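# Seat the L-shaped part flat in its matching pocket

## Task

Place the L-shaped part so it lies flat at the floor of the pocket shaped to fit it. It must stay there on its own once the robot lets go, since a part held in place only by the robot does not count. Anything the robot is still touching at the end must not sink when released, or the task fails.

## Robot and tools

Robot: a single arm with six revolute joints and a two-finger parallel gripper. A scene also has reference images, which show_instructions returns; here one page shows the L-shaped part and its pocket tray.

Scene frame: origin on the table surface directly beneath the arm's base, +z up, +y to the left when facing along +x. The base itself may be slightly tilted against the table. Distances are in metres, angles in radians.

Joint order. Every row you send and every per-joint list in a result uses this order: wrist yaw, wrist pitch, waist, elbow, wrist roll, shoulder. A row adds the gripper opening as the 7th number. Trust this order only, not names elsewhere.

execute_actions(actions): actions is a list (0 to 15 entries) of actions; each action is a list of up to 15 rows; each row is 7 numbers in [-1, 1] for the single arm. Each row lasts one control step of 1/30 s; a short action repeats its last row until 15 steps are used. The first six numbers are offsets, not poses: each is a displacement from the joint angles at the start of that action (for the first action of a call, the angles in the latest reported state), not from the previous row. Scale: 1.0 equals 1.686 rad wrist yaw, 1.83 wrist pitch, 1.264 waist, 1.276 elbow, 2.022 wrist roll, 1.32 shoulder. The 7th number is an absolute opening: +1 fully open (about 0.094 m pad gap), -1 closed. An empty list just returns state and images.

Stated joint ranges (rad), in row order: wrist yaw -1.571..1.571, wrist pitch -1.693..1.571, waist -2.880..2.880, elbow 0.000..3.019, wrist roll -2.094..2.094, shoulder 0.000..3.142. True limits may differ by up to 0.019 rad. An action aiming more than 0.019 rad beyond a limit (judged from its starting angles) is rejected; if the first action of a call is rejected or any action is malformed, nothing in the call runs. A request past the true end is clipped there, and the result may then print "joint sent to its limit"; missing that line does not prove there is more room.

move(target, speed, blocking): target is one 7-number row laid out as above. Its six joint numbers are offsets from the "Joint positions" of the most recent result that shows them (not from wherever the arm is when the move begins); the 7th is the absolute opening, applied at the start. All joints travel together so each is the same fraction done, so the gripper path is curved, and it does not avoid obstacles. speed (rad/s, 0.01 to 2, default 0.5) caps the joint with the longest travel; paths run 0.5 to 10 s and halt after 10 s even if short. Faster moves and targets set deeper past a contact hit and press harder. blocking=false returns after 0.5 s while motion continues; until a result shows the move ended, further moves and action calls are refused, so use wait or stop. The result adds a "move:" line: outcome (done, off_target, moving, held, fault...), limits=held or limits=none, and the joint farthest from target.

wait(seconds): 0 to 10 s, holding the last command; returns early if a running move ends. stop(): brakes a running move (needs room, more when fast); fingers keep moving.

zoom_image(camera, region): region [x0, y0, x1, y1] in pixels of that camera's last full image, origin top-left, at most 504x504. Cameras: cam_head_left, cam_head_right, cam_high, cam_low (896x504 each) and cam_wrist (504x504 fisheye, pose unknown). Calibration for the fixed cameras is supplied in OpenCV form; it may be off by a few degrees and millimetres.

finished_scene(scene): ends the current scene (pass its number) after the last command has been held; irreversible, reports success and gives the next task. Replying with no tool call ends everything.

Reading results: Joint positions and Joint velocities follow row order, then the pad gap (m, m/s). Joint targets show where joints are being driven now; they can drift without new commands. grip_measured is the measured opening on the command scale (may be offset by about 1 mm throughout). Joint torques are total drive output, nonzero in free air, noisy and offset. Action calls also list joint angles at some steps, with HELD marking steps that were held back. "joint command not followed" means the clearance check altered or blocked targets (mounts count as arm).

Motion limits: per step each joint target stays within a lead of its measured angle (waist 0.264, shoulder 0.32, elbow 0.276, wrist pitch 0.33, wrist yaw 0.186, wrist roll 0.522 rad), and if targets would move the gripper over 70 mm from where it is, all are pulled back. Big changes therefore take several actions; finish unfinished motion with a new command.

Holding the arm: zero offsets can let it sag. In the first call of a reply, send offsets back to the desired angles, then zeros, extending the aim while a joint still lags. The robot keeps holding your last command while you compose a reply.

Gripping: to hold, command an opening below grip_measured; about 0.03 below is firm, less is lighter. Pad force tops out near 50 to 62 N (lower on parts under ~2 mm thick) and can spike at first contact. Parts may get brief tugs or pushes.

Avoid: dropping the part, knocking anything off the table (fails), slamming or pressing hard, leaving the part resting on the gripper, and long loaded holds: motor heat warns with MOTOR HOT from 85 °C and at 100 °C an OVER-TEMPERATURE FAULT drops the arm. Any fault stop is costly.

Each tool is called by a JSON object that holds its "name" and its "arguments".

Reference images:

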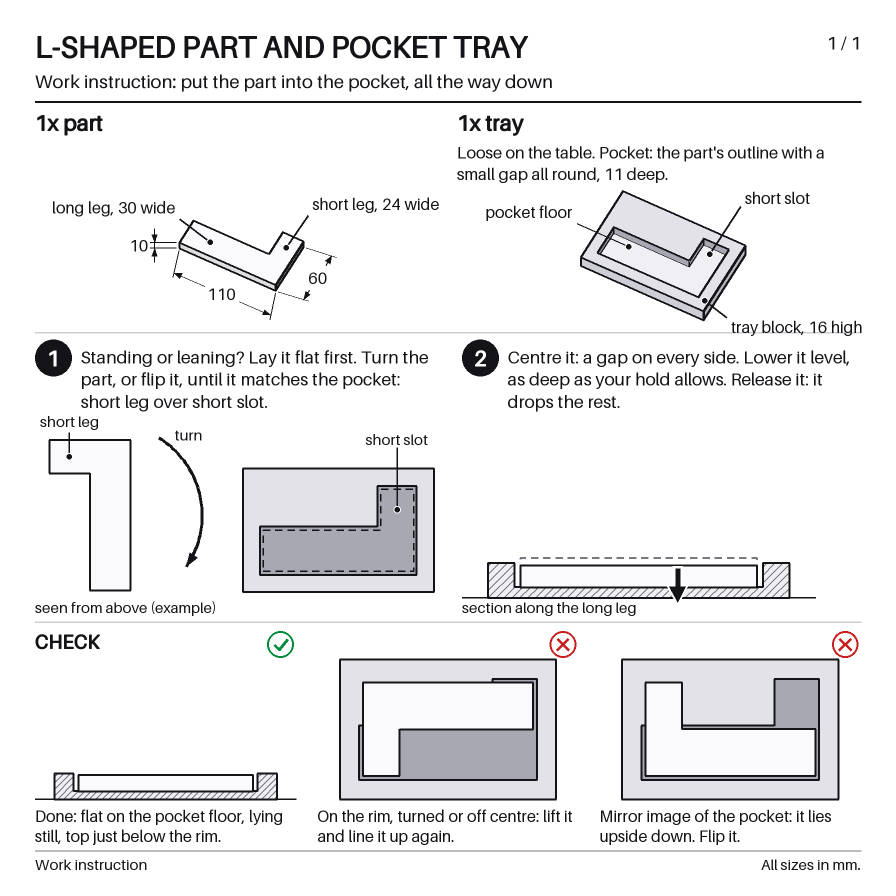

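## Session

{"name": "execute_actions", "arguments": {"actions": []}}

Scene clock: 0.00 s.
grip_measured=+1.000
Joint names: [wrist yaw, wrist pitch, waist, elbow, wrist roll, shoulder]
Joint positions: [ 0.53  -1.29   0.459  2.074  0.233  1.712  0.094]
Joint velocities: [ 0.037  0.002 -0.015 -0.007 -0.051 -0.005  0.   ]
Joint torques (N m, as the arm reports them, + toward a larger angle): no reading
Joint targets: [0.530 -1.289 0.463 2.103 0.233 1.698]

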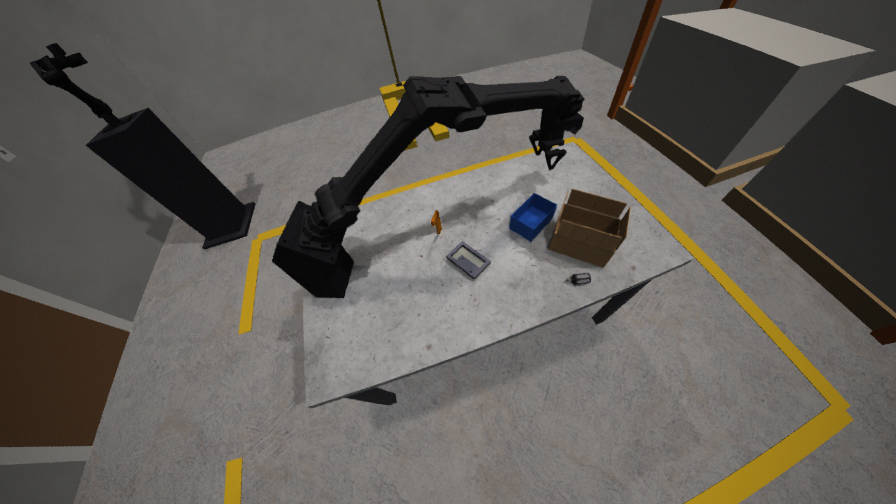

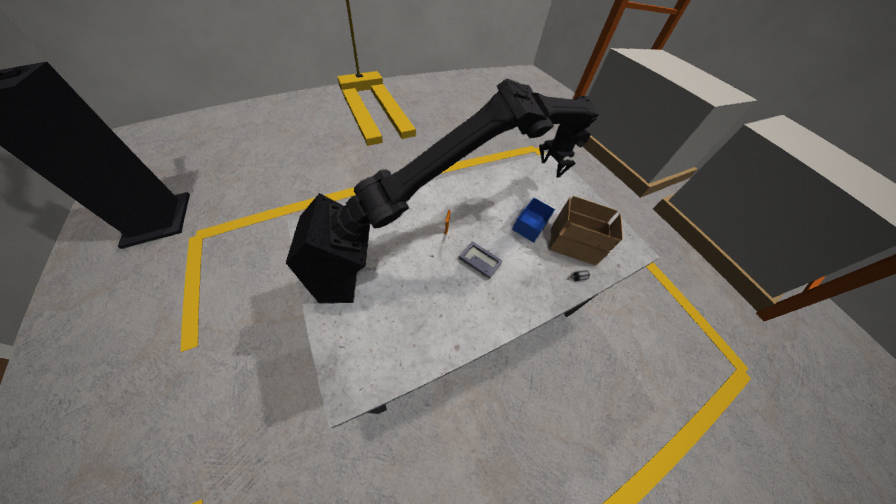

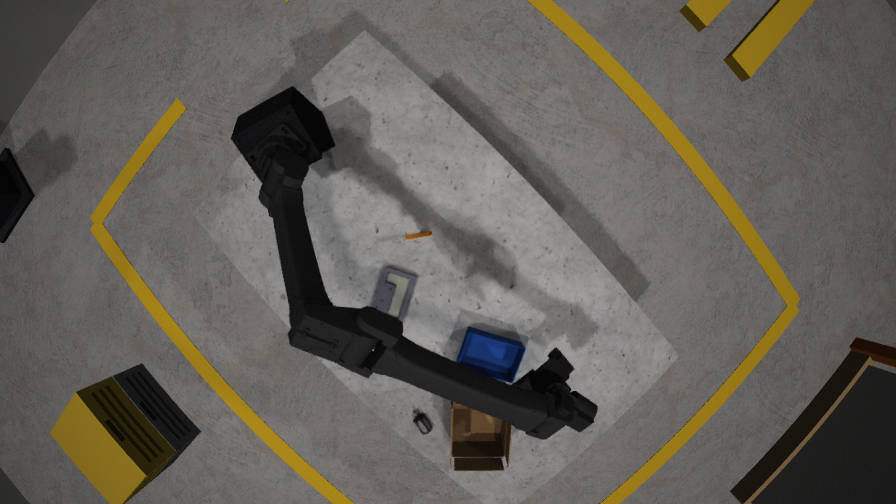

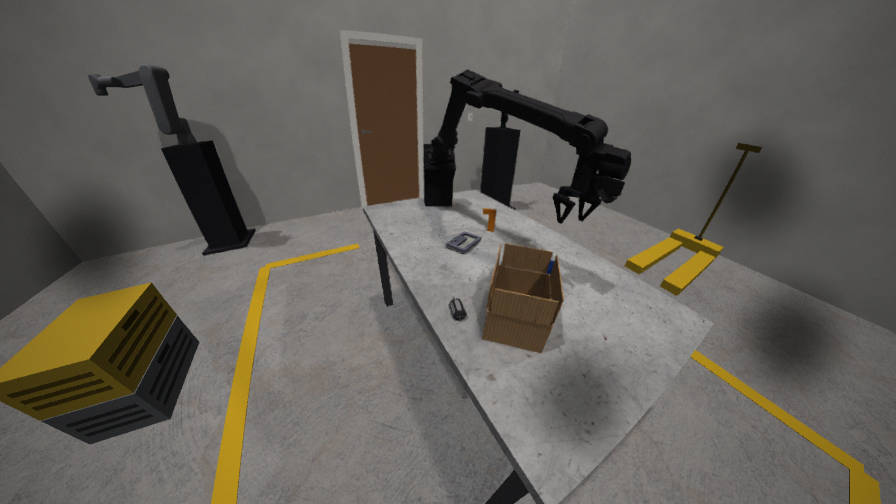

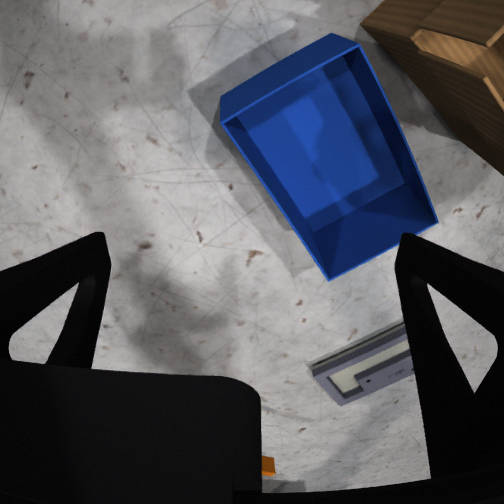

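{"name": "zoom_image", "arguments": {"camera": "cam_high", "region": [340, 200, 500, 340]}}

{"name": "zoom_image", "arguments": {"camera": "cam_head_left", "region": [400, 190, 520, 290]}}

{"name": "zoom_image", "arguments": {"camera": "cam_low", "region": [420, 190, 520, 265]}}

{"name": "zoom_image", "arguments": {"camera": "cam_head_left", "region": [260, 60, 600, 310]}}

Region (340, 200, 500, 340) of cam_high's 896x504 image, scaled by 3.150, with more detail than that image has; it fills the top 441 rows of this view, and the rest is white.

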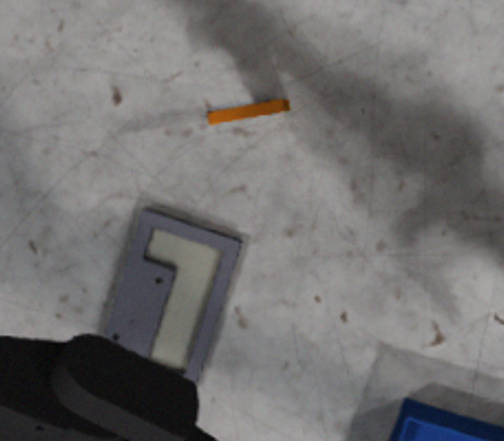

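Region (400, 190, 520, 290) of cam_head_left's 896x504 image, scaled by 4.200, with more detail than that image has.

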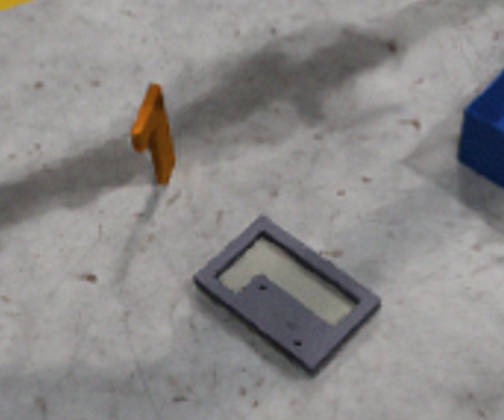

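Region (420, 190, 520, 265) of cam_low's 896x504 image, scaled by 5.040, with more detail than that image has; it fills the top 378 rows of this view, and the rest is white.

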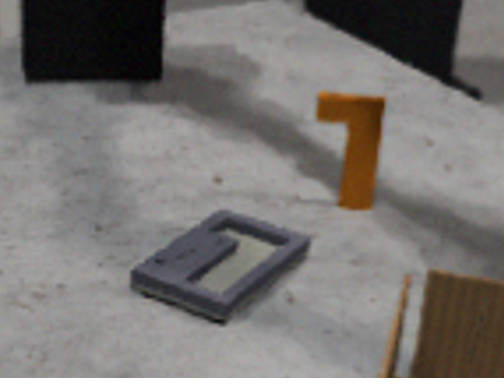

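Region (260, 60, 600, 310) of cam_head_left's 896x504 image, scaled by 1.482, with more detail than that image has; it fills the top 371 rows of this view, and the rest is white.

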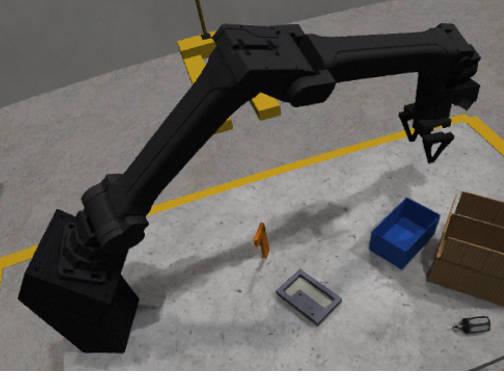

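{"name": "zoom_image", "arguments": {"camera": "cam_high", "region": [220, 70, 620, 450]}}

{"name": "zoom_image", "arguments": {"camera": "cam_low", "region": [400, 50, 660, 240]}}

{"name": "zoom_image", "arguments": {"camera": "cam_head_right", "region": [270, 60, 620, 310]}}

Region (220, 70, 620, 450) of cam_high's 896x504 image, scaled by 1.260, with more detail than that image has; it fills the top 479 rows of this view, and the rest is white.

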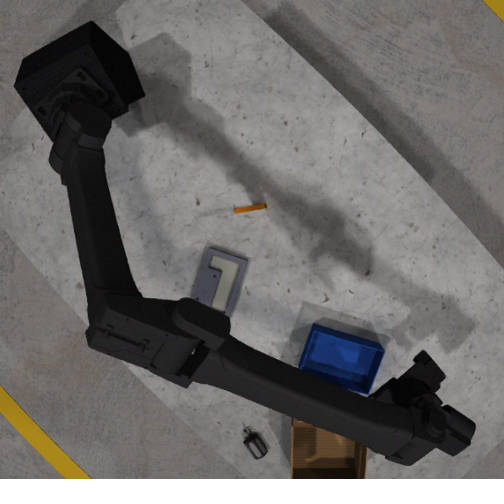

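Region (400, 50, 660, 240) of cam_low's 896x504 image, scaled by 1.938, with more detail than that image has; it fills the top 368 rows of this view, and the rest is white.

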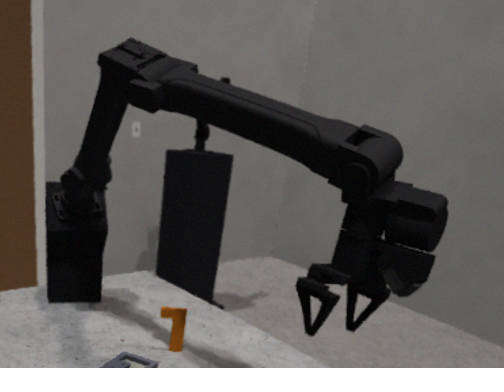

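Region (270, 60, 620, 310) of cam_head_right's 896x504 image, scaled by 1.440, with more detail than that image has; it fills the top 360 rows of this view, and the rest is white.

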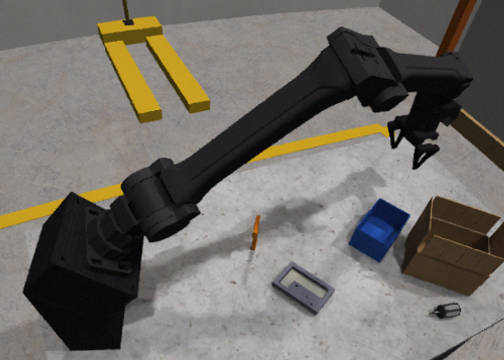

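{"name": "zoom_image", "arguments": {"camera": "cam_head_right", "region": [275, 160, 425, 310]}}

{"name": "zoom_image", "arguments": {"camera": "cam_head_left", "region": [260, 165, 400, 305]}}

{"name": "zoom_image", "arguments": {"camera": "cam_high", "region": [220, 75, 360, 215]}}

{"name": "zoom_image", "arguments": {"camera": "cam_low", "region": [400, 110, 500, 215]}}

Region (275, 160, 425, 310) of cam_head_right's 896x504 image, scaled by 3.360, with more detail than that image has.

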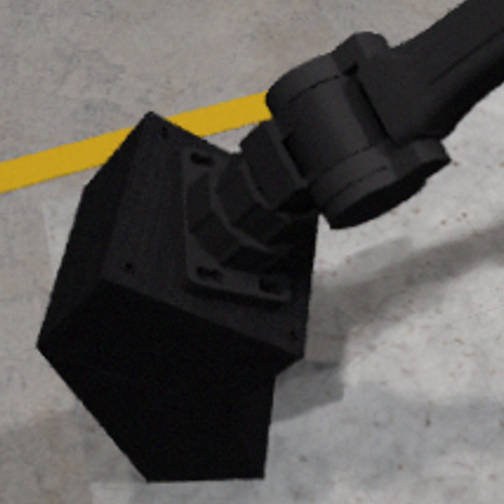

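Region (260, 165, 400, 305) of cam_head_left's 896x504 image, scaled by 3.600, with more detail than that image has.

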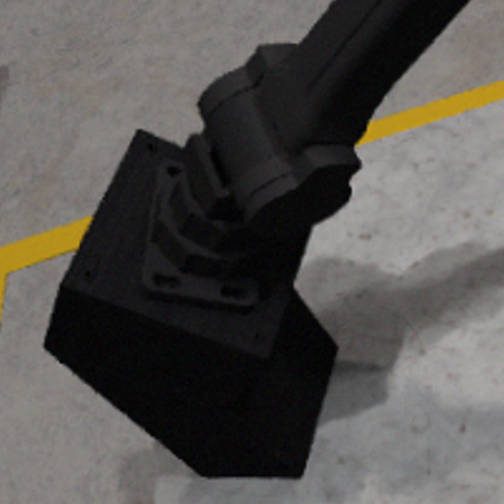

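Region (220, 75, 360, 215) of cam_high's 896x504 image, scaled by 3.600, with more detail than that image has.

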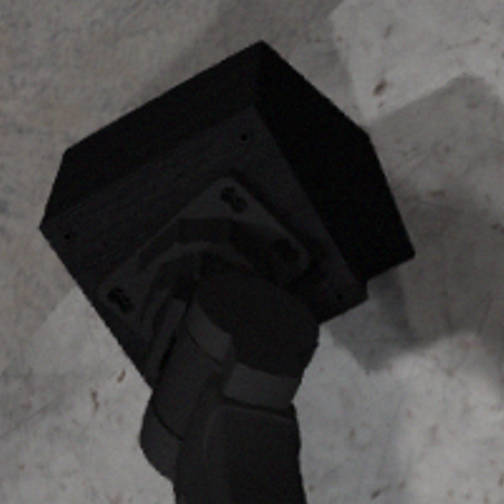

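Region (400, 110, 500, 215) of cam_low's 896x504 image, scaled by 4.800, with more detail than that image has; it fills the left 480 columns of this view, and the rest is white.

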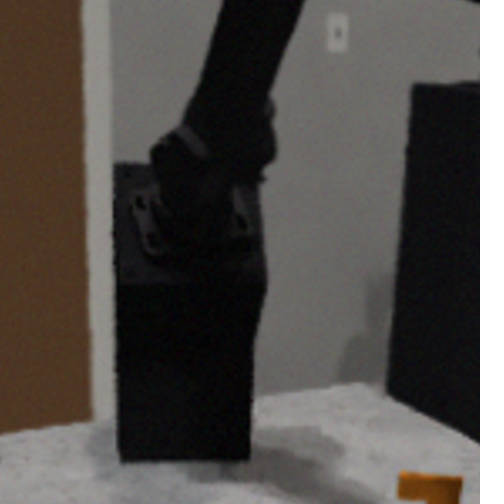

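{"name": "move", "arguments": {"target": [0.065, 0.311, 0.396, -0.763, 0, -0.236, 1], "speed": 0.5}}

Scene clock: 21.80 s.
grip_measured=+1.000
Joint names: [wrist yaw, wrist pitch, waist, elbow, wrist roll, shoulder]
Joint positions: [ 0.636 -0.736  0.944  1.091  0.233  1.425  0.094]
Joint velocities: [-0.022 -0.002 -0.015 -0.002  0.037 -0.015  0.   ]
Joint torques (N m, as the arm reports them, + toward a larger angle): [  0.18   0.98   7.5    7.2   -0.01 -12.03]
Joint targets: [0.640 -0.721 0.960 1.100 0.233 1.400]
move: off_target; limits=none; farthest joint: the shoulder, 0.025 radians from its target (0.311 radians at the start)

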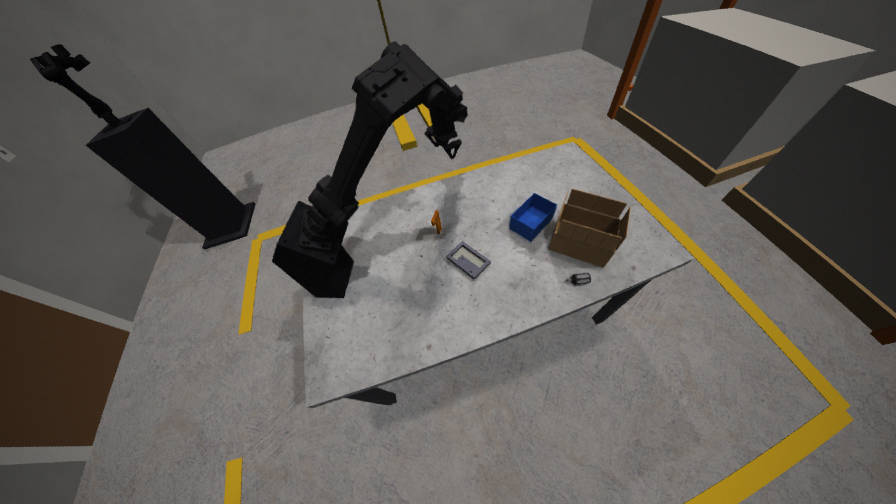

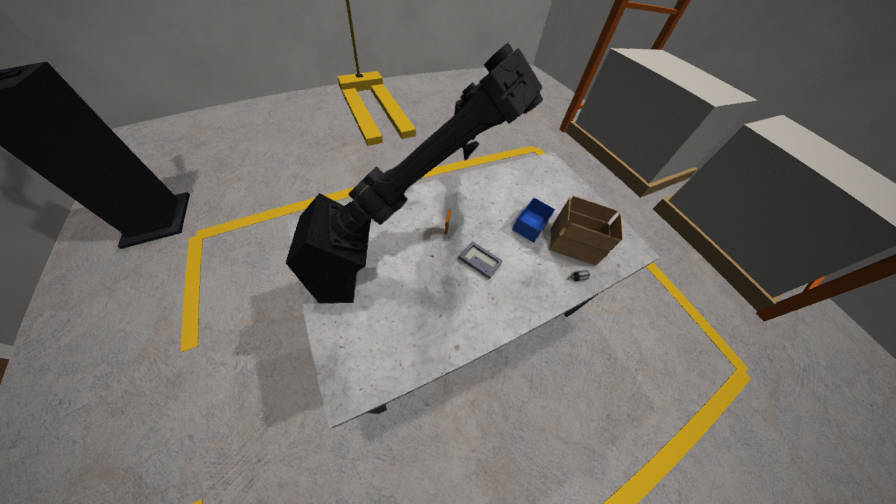

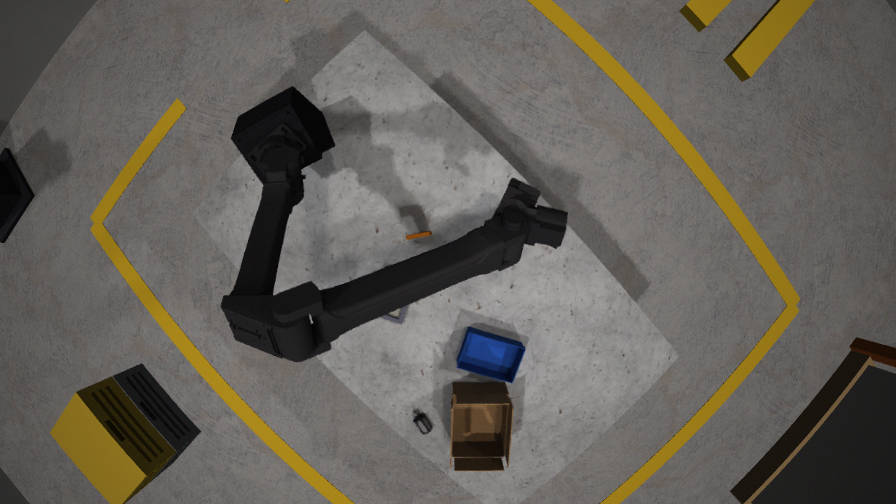

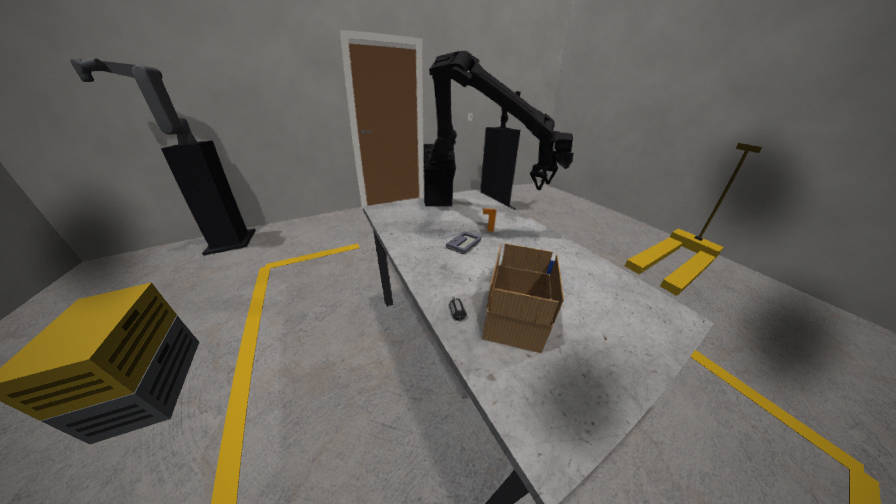

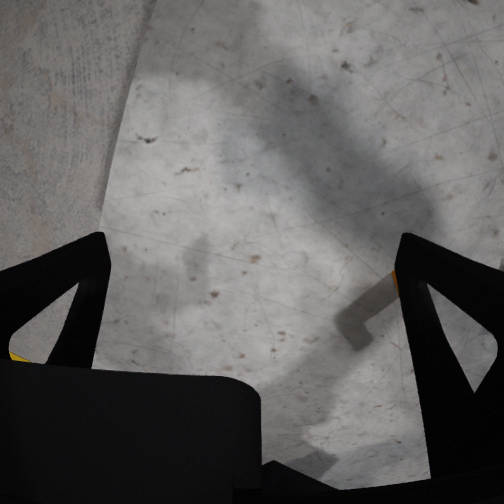

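{"name": "zoom_image", "arguments": {"camera": "cam_low", "region": [410, 40, 600, 240]}}

{"name": "zoom_image", "arguments": {"camera": "cam_high", "region": [210, 130, 590, 380]}}

{"name": "zoom_image", "arguments": {"camera": "cam_head_left", "region": [330, 30, 500, 250]}}

Region (410, 40, 600, 240) of cam_low's 896x504 image, scaled by 2.520, with more detail than that image has; it fills the left 479 columns of this view, and the rest is white.

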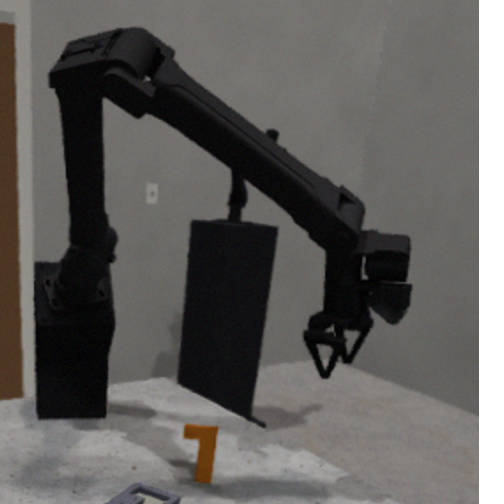

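Region (210, 130, 590, 380) of cam_high's 896x504 image, scaled by 1.326, with more detail than that image has; it fills the top 332 rows of this view, and the rest is white.

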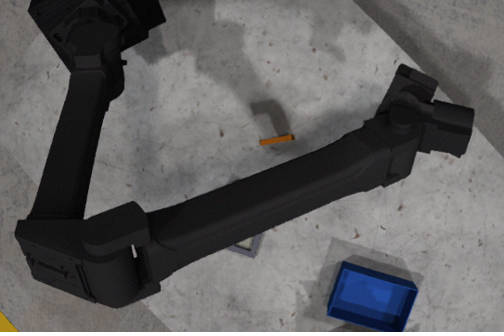

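Region (330, 30, 500, 250) of cam_head_left's 896x504 image, scaled by 2.291, with more detail than that image has; it fills the left 389 columns of this view, and the rest is white.

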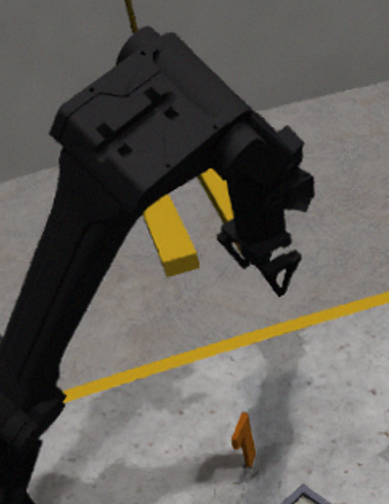

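{"name": "move", "arguments": {"target": [0.0024, 0.008, 0.0127, 0.007, 0, -0.019, -1], "speed": 0.3}}

{"name": "zoom_image", "arguments": {"camera": "cam_low", "region": [470, 120, 590, 240]}}

{"name": "zoom_image", "arguments": {"camera": "cam_head_left", "region": [390, 120, 510, 240]}}

{"name": "zoom_image", "arguments": {"camera": "cam_head_right", "region": [410, 120, 530, 240]}}

Scene clock: 36.57 s.
grip_measured=-0.980
Joint names: [wrist yaw, wrist pitch, waist, elbow, wrist roll, shoulder]
Joint positions: [ 0.637 -0.736  0.944  1.091  0.233  1.425  0.001]
Joint velocities: [-0.037  0.017  0.005 -0.022  0.051  0.015 -0.   ]
Joint torques (N m, as the arm reports them, + toward a larger angle): [  0.18   1.01   7.79   7.18  -0.01 -11.93]
Joint targets: [0.640 -0.721 0.961 1.100 0.233 1.400]
move: off_target; limits=none; farthest joint: the shoulder, 0.025 radians from its target (0.025 radians at the start)

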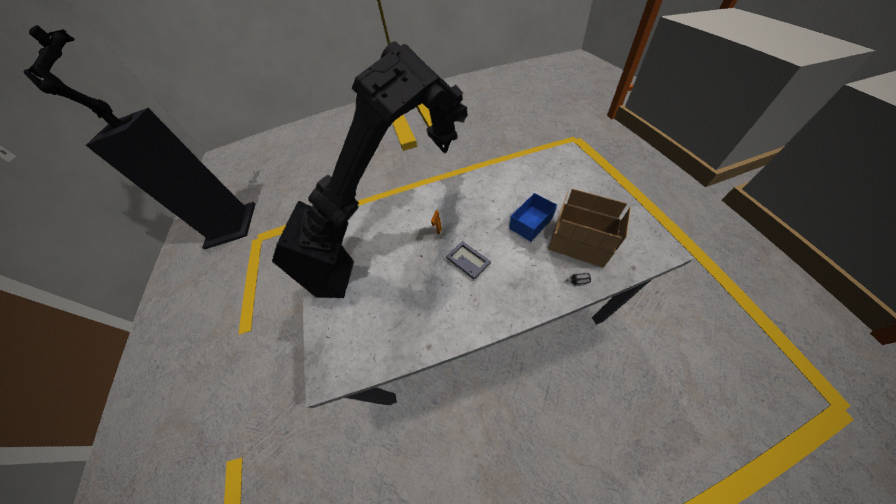

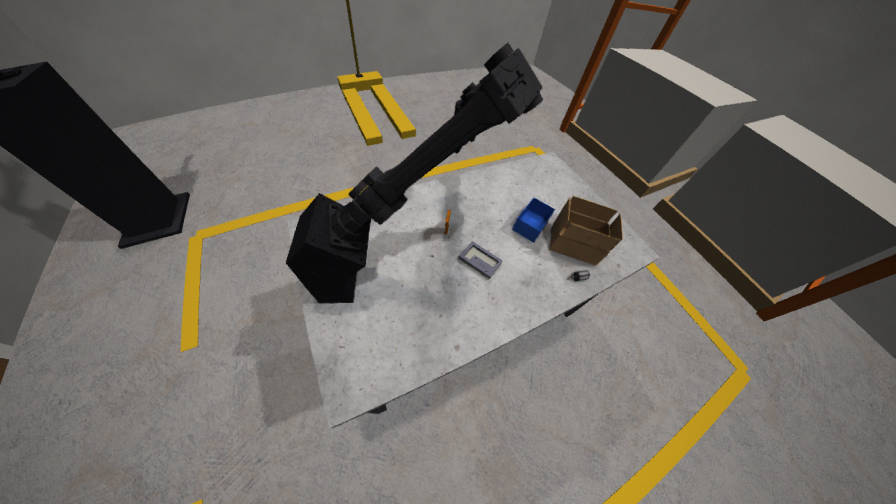

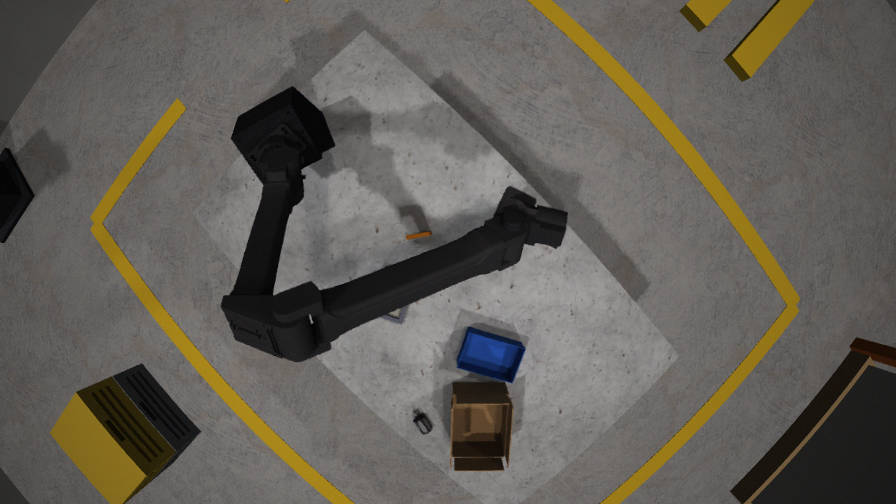

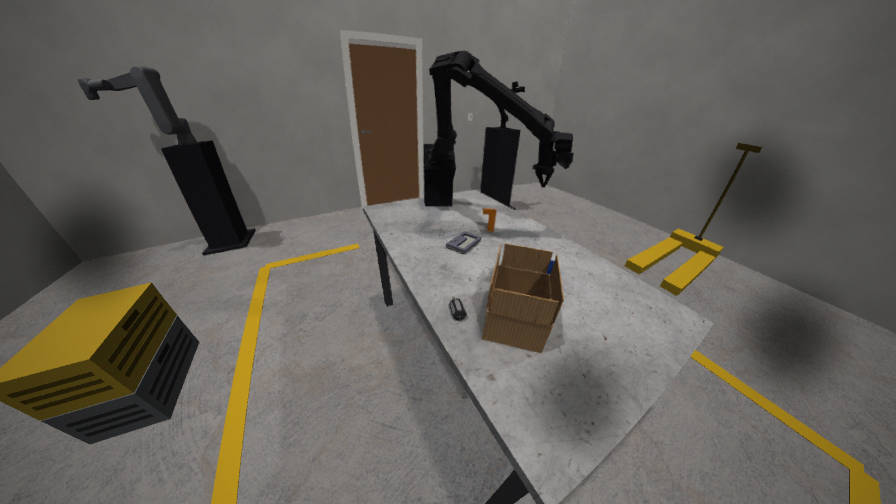

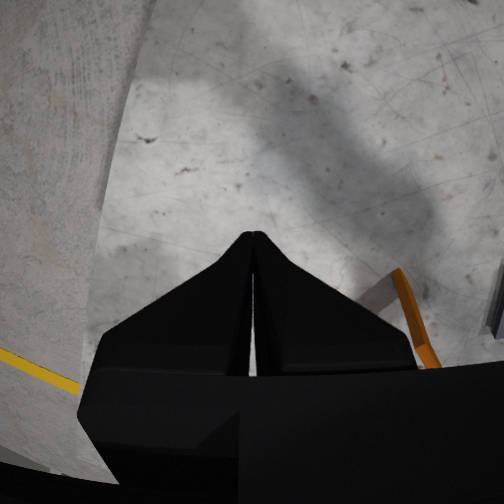

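Region (470, 120, 590, 240) of cam_low's 896x504 image, scaled by 4.200, with more detail than that image has.

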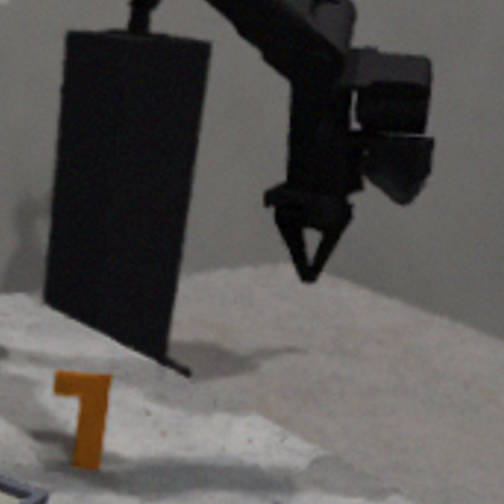

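Region (390, 120, 510, 240) of cam_head_left's 896x504 image, scaled by 4.200, with more detail than that image has.

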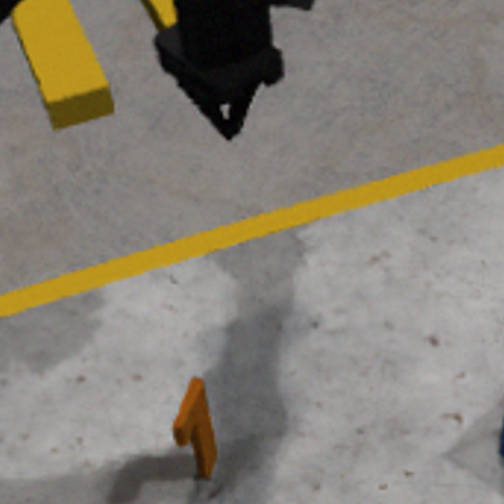

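Region (410, 120, 530, 240) of cam_head_right's 896x504 image, scaled by 4.200, with more detail than that image has.

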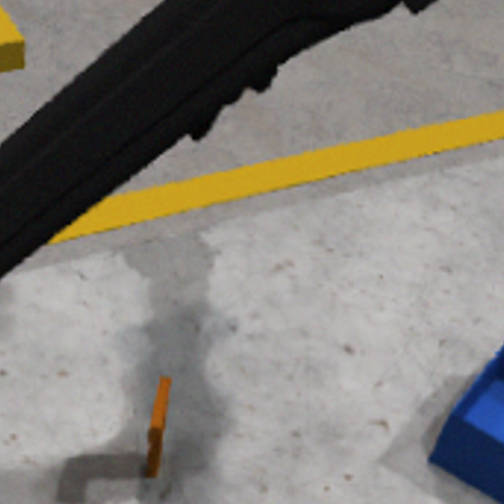

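{"name": "move", "arguments": {"target": [0.002, 0.008, 0.013, -0.189, 0, -0.019, -1], "speed": 0.4}}

{"name": "zoom_image", "arguments": {"camera": "cam_low", "region": [470, 120, 590, 240]}}

{"name": "zoom_image", "arguments": {"camera": "cam_head_left", "region": [390, 120, 510, 240]}}

{"name": "zoom_image", "arguments": {"camera": "cam_head_right", "region": [410, 120, 530, 240]}}

Scene clock: 38.77 s.
grip_measured=-0.980
Joint names: [wrist yaw, wrist pitch, waist, elbow, wrist roll, shoulder]
Joint positions: [ 0.637 -0.733  0.944  0.84   0.233  1.422  0.001]
Joint velocities: [-0.022 -0.027 -0.015  0.007 -0.037 -0.024  0.   ]
Joint torques (N m, as the arm reports them, + toward a larger angle): [  0.18   0.65   6.92   5.56  -0.01 -10.12]
Joint targets: [0.640 -0.721 0.961 0.850 0.233 1.400]
move: off_target; limits=none; farthest joint: the shoulder, 0.023 radians from its target (0.025 radians at the start)

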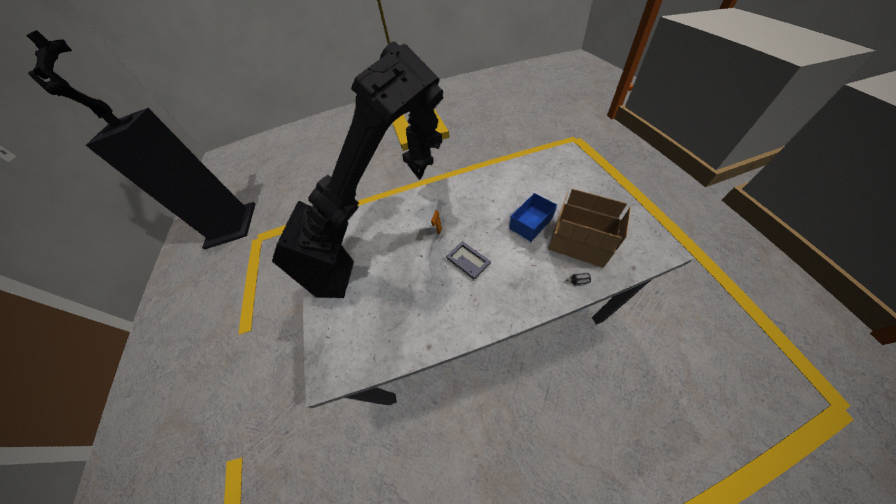

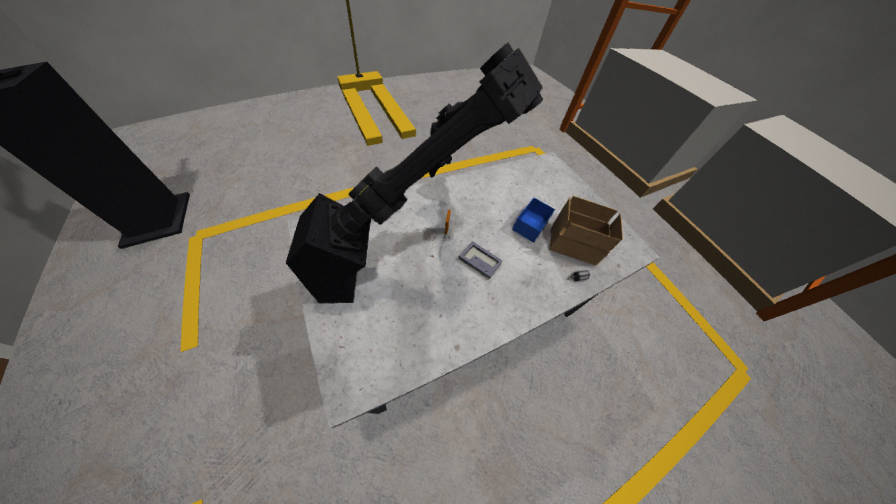

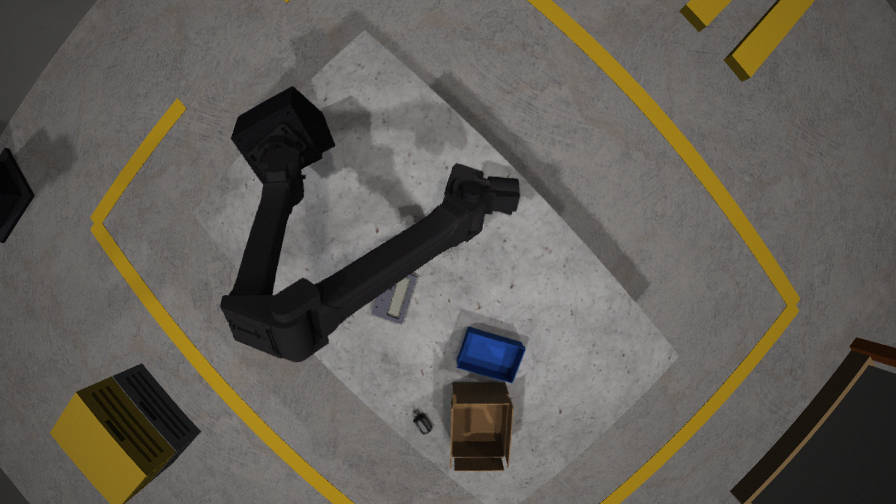

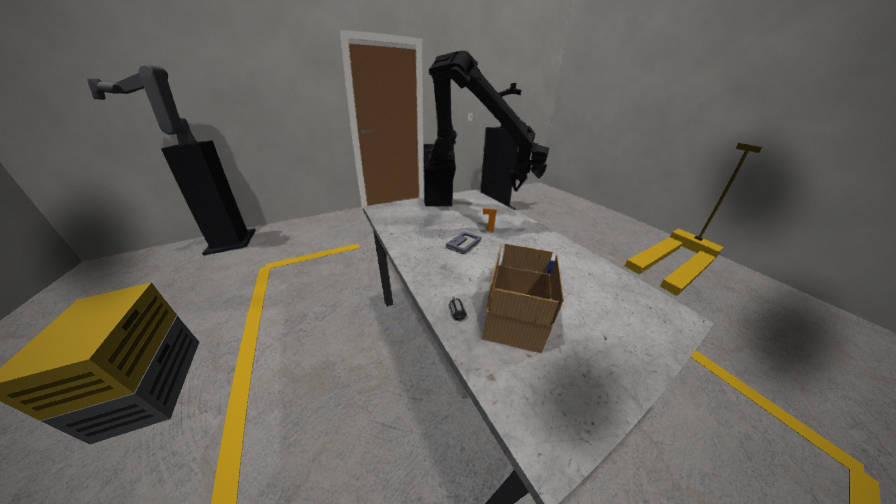

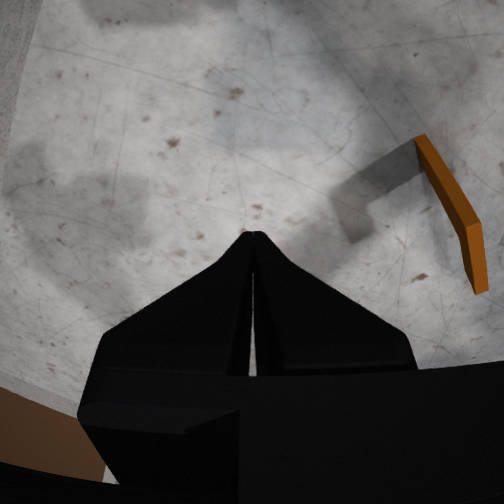

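Region (470, 120, 590, 240) of cam_low's 896x504 image, scaled by 4.200, with more detail than that image has.

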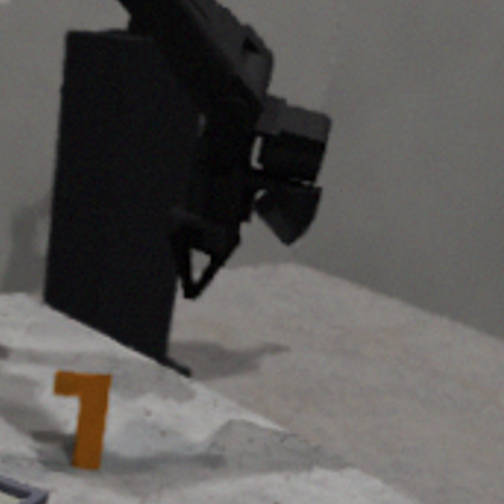

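Region (390, 120, 510, 240) of cam_head_left's 896x504 image, scaled by 4.200, with more detail than that image has.

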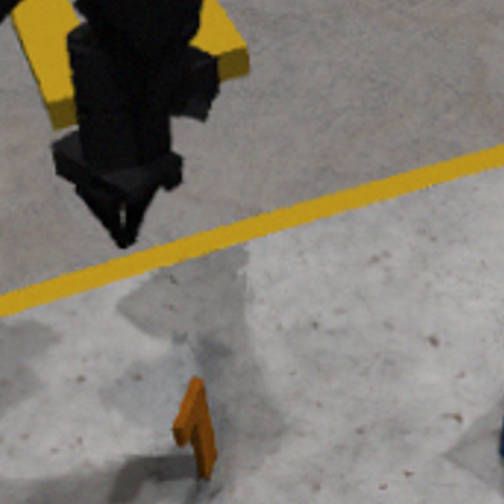

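Region (410, 120, 530, 240) of cam_head_right's 896x504 image, scaled by 4.200, with more detail than that image has.

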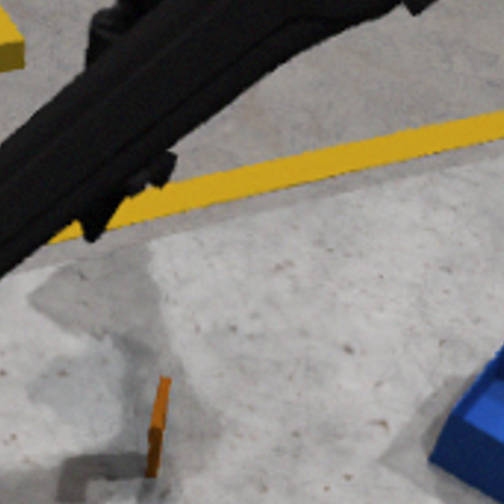

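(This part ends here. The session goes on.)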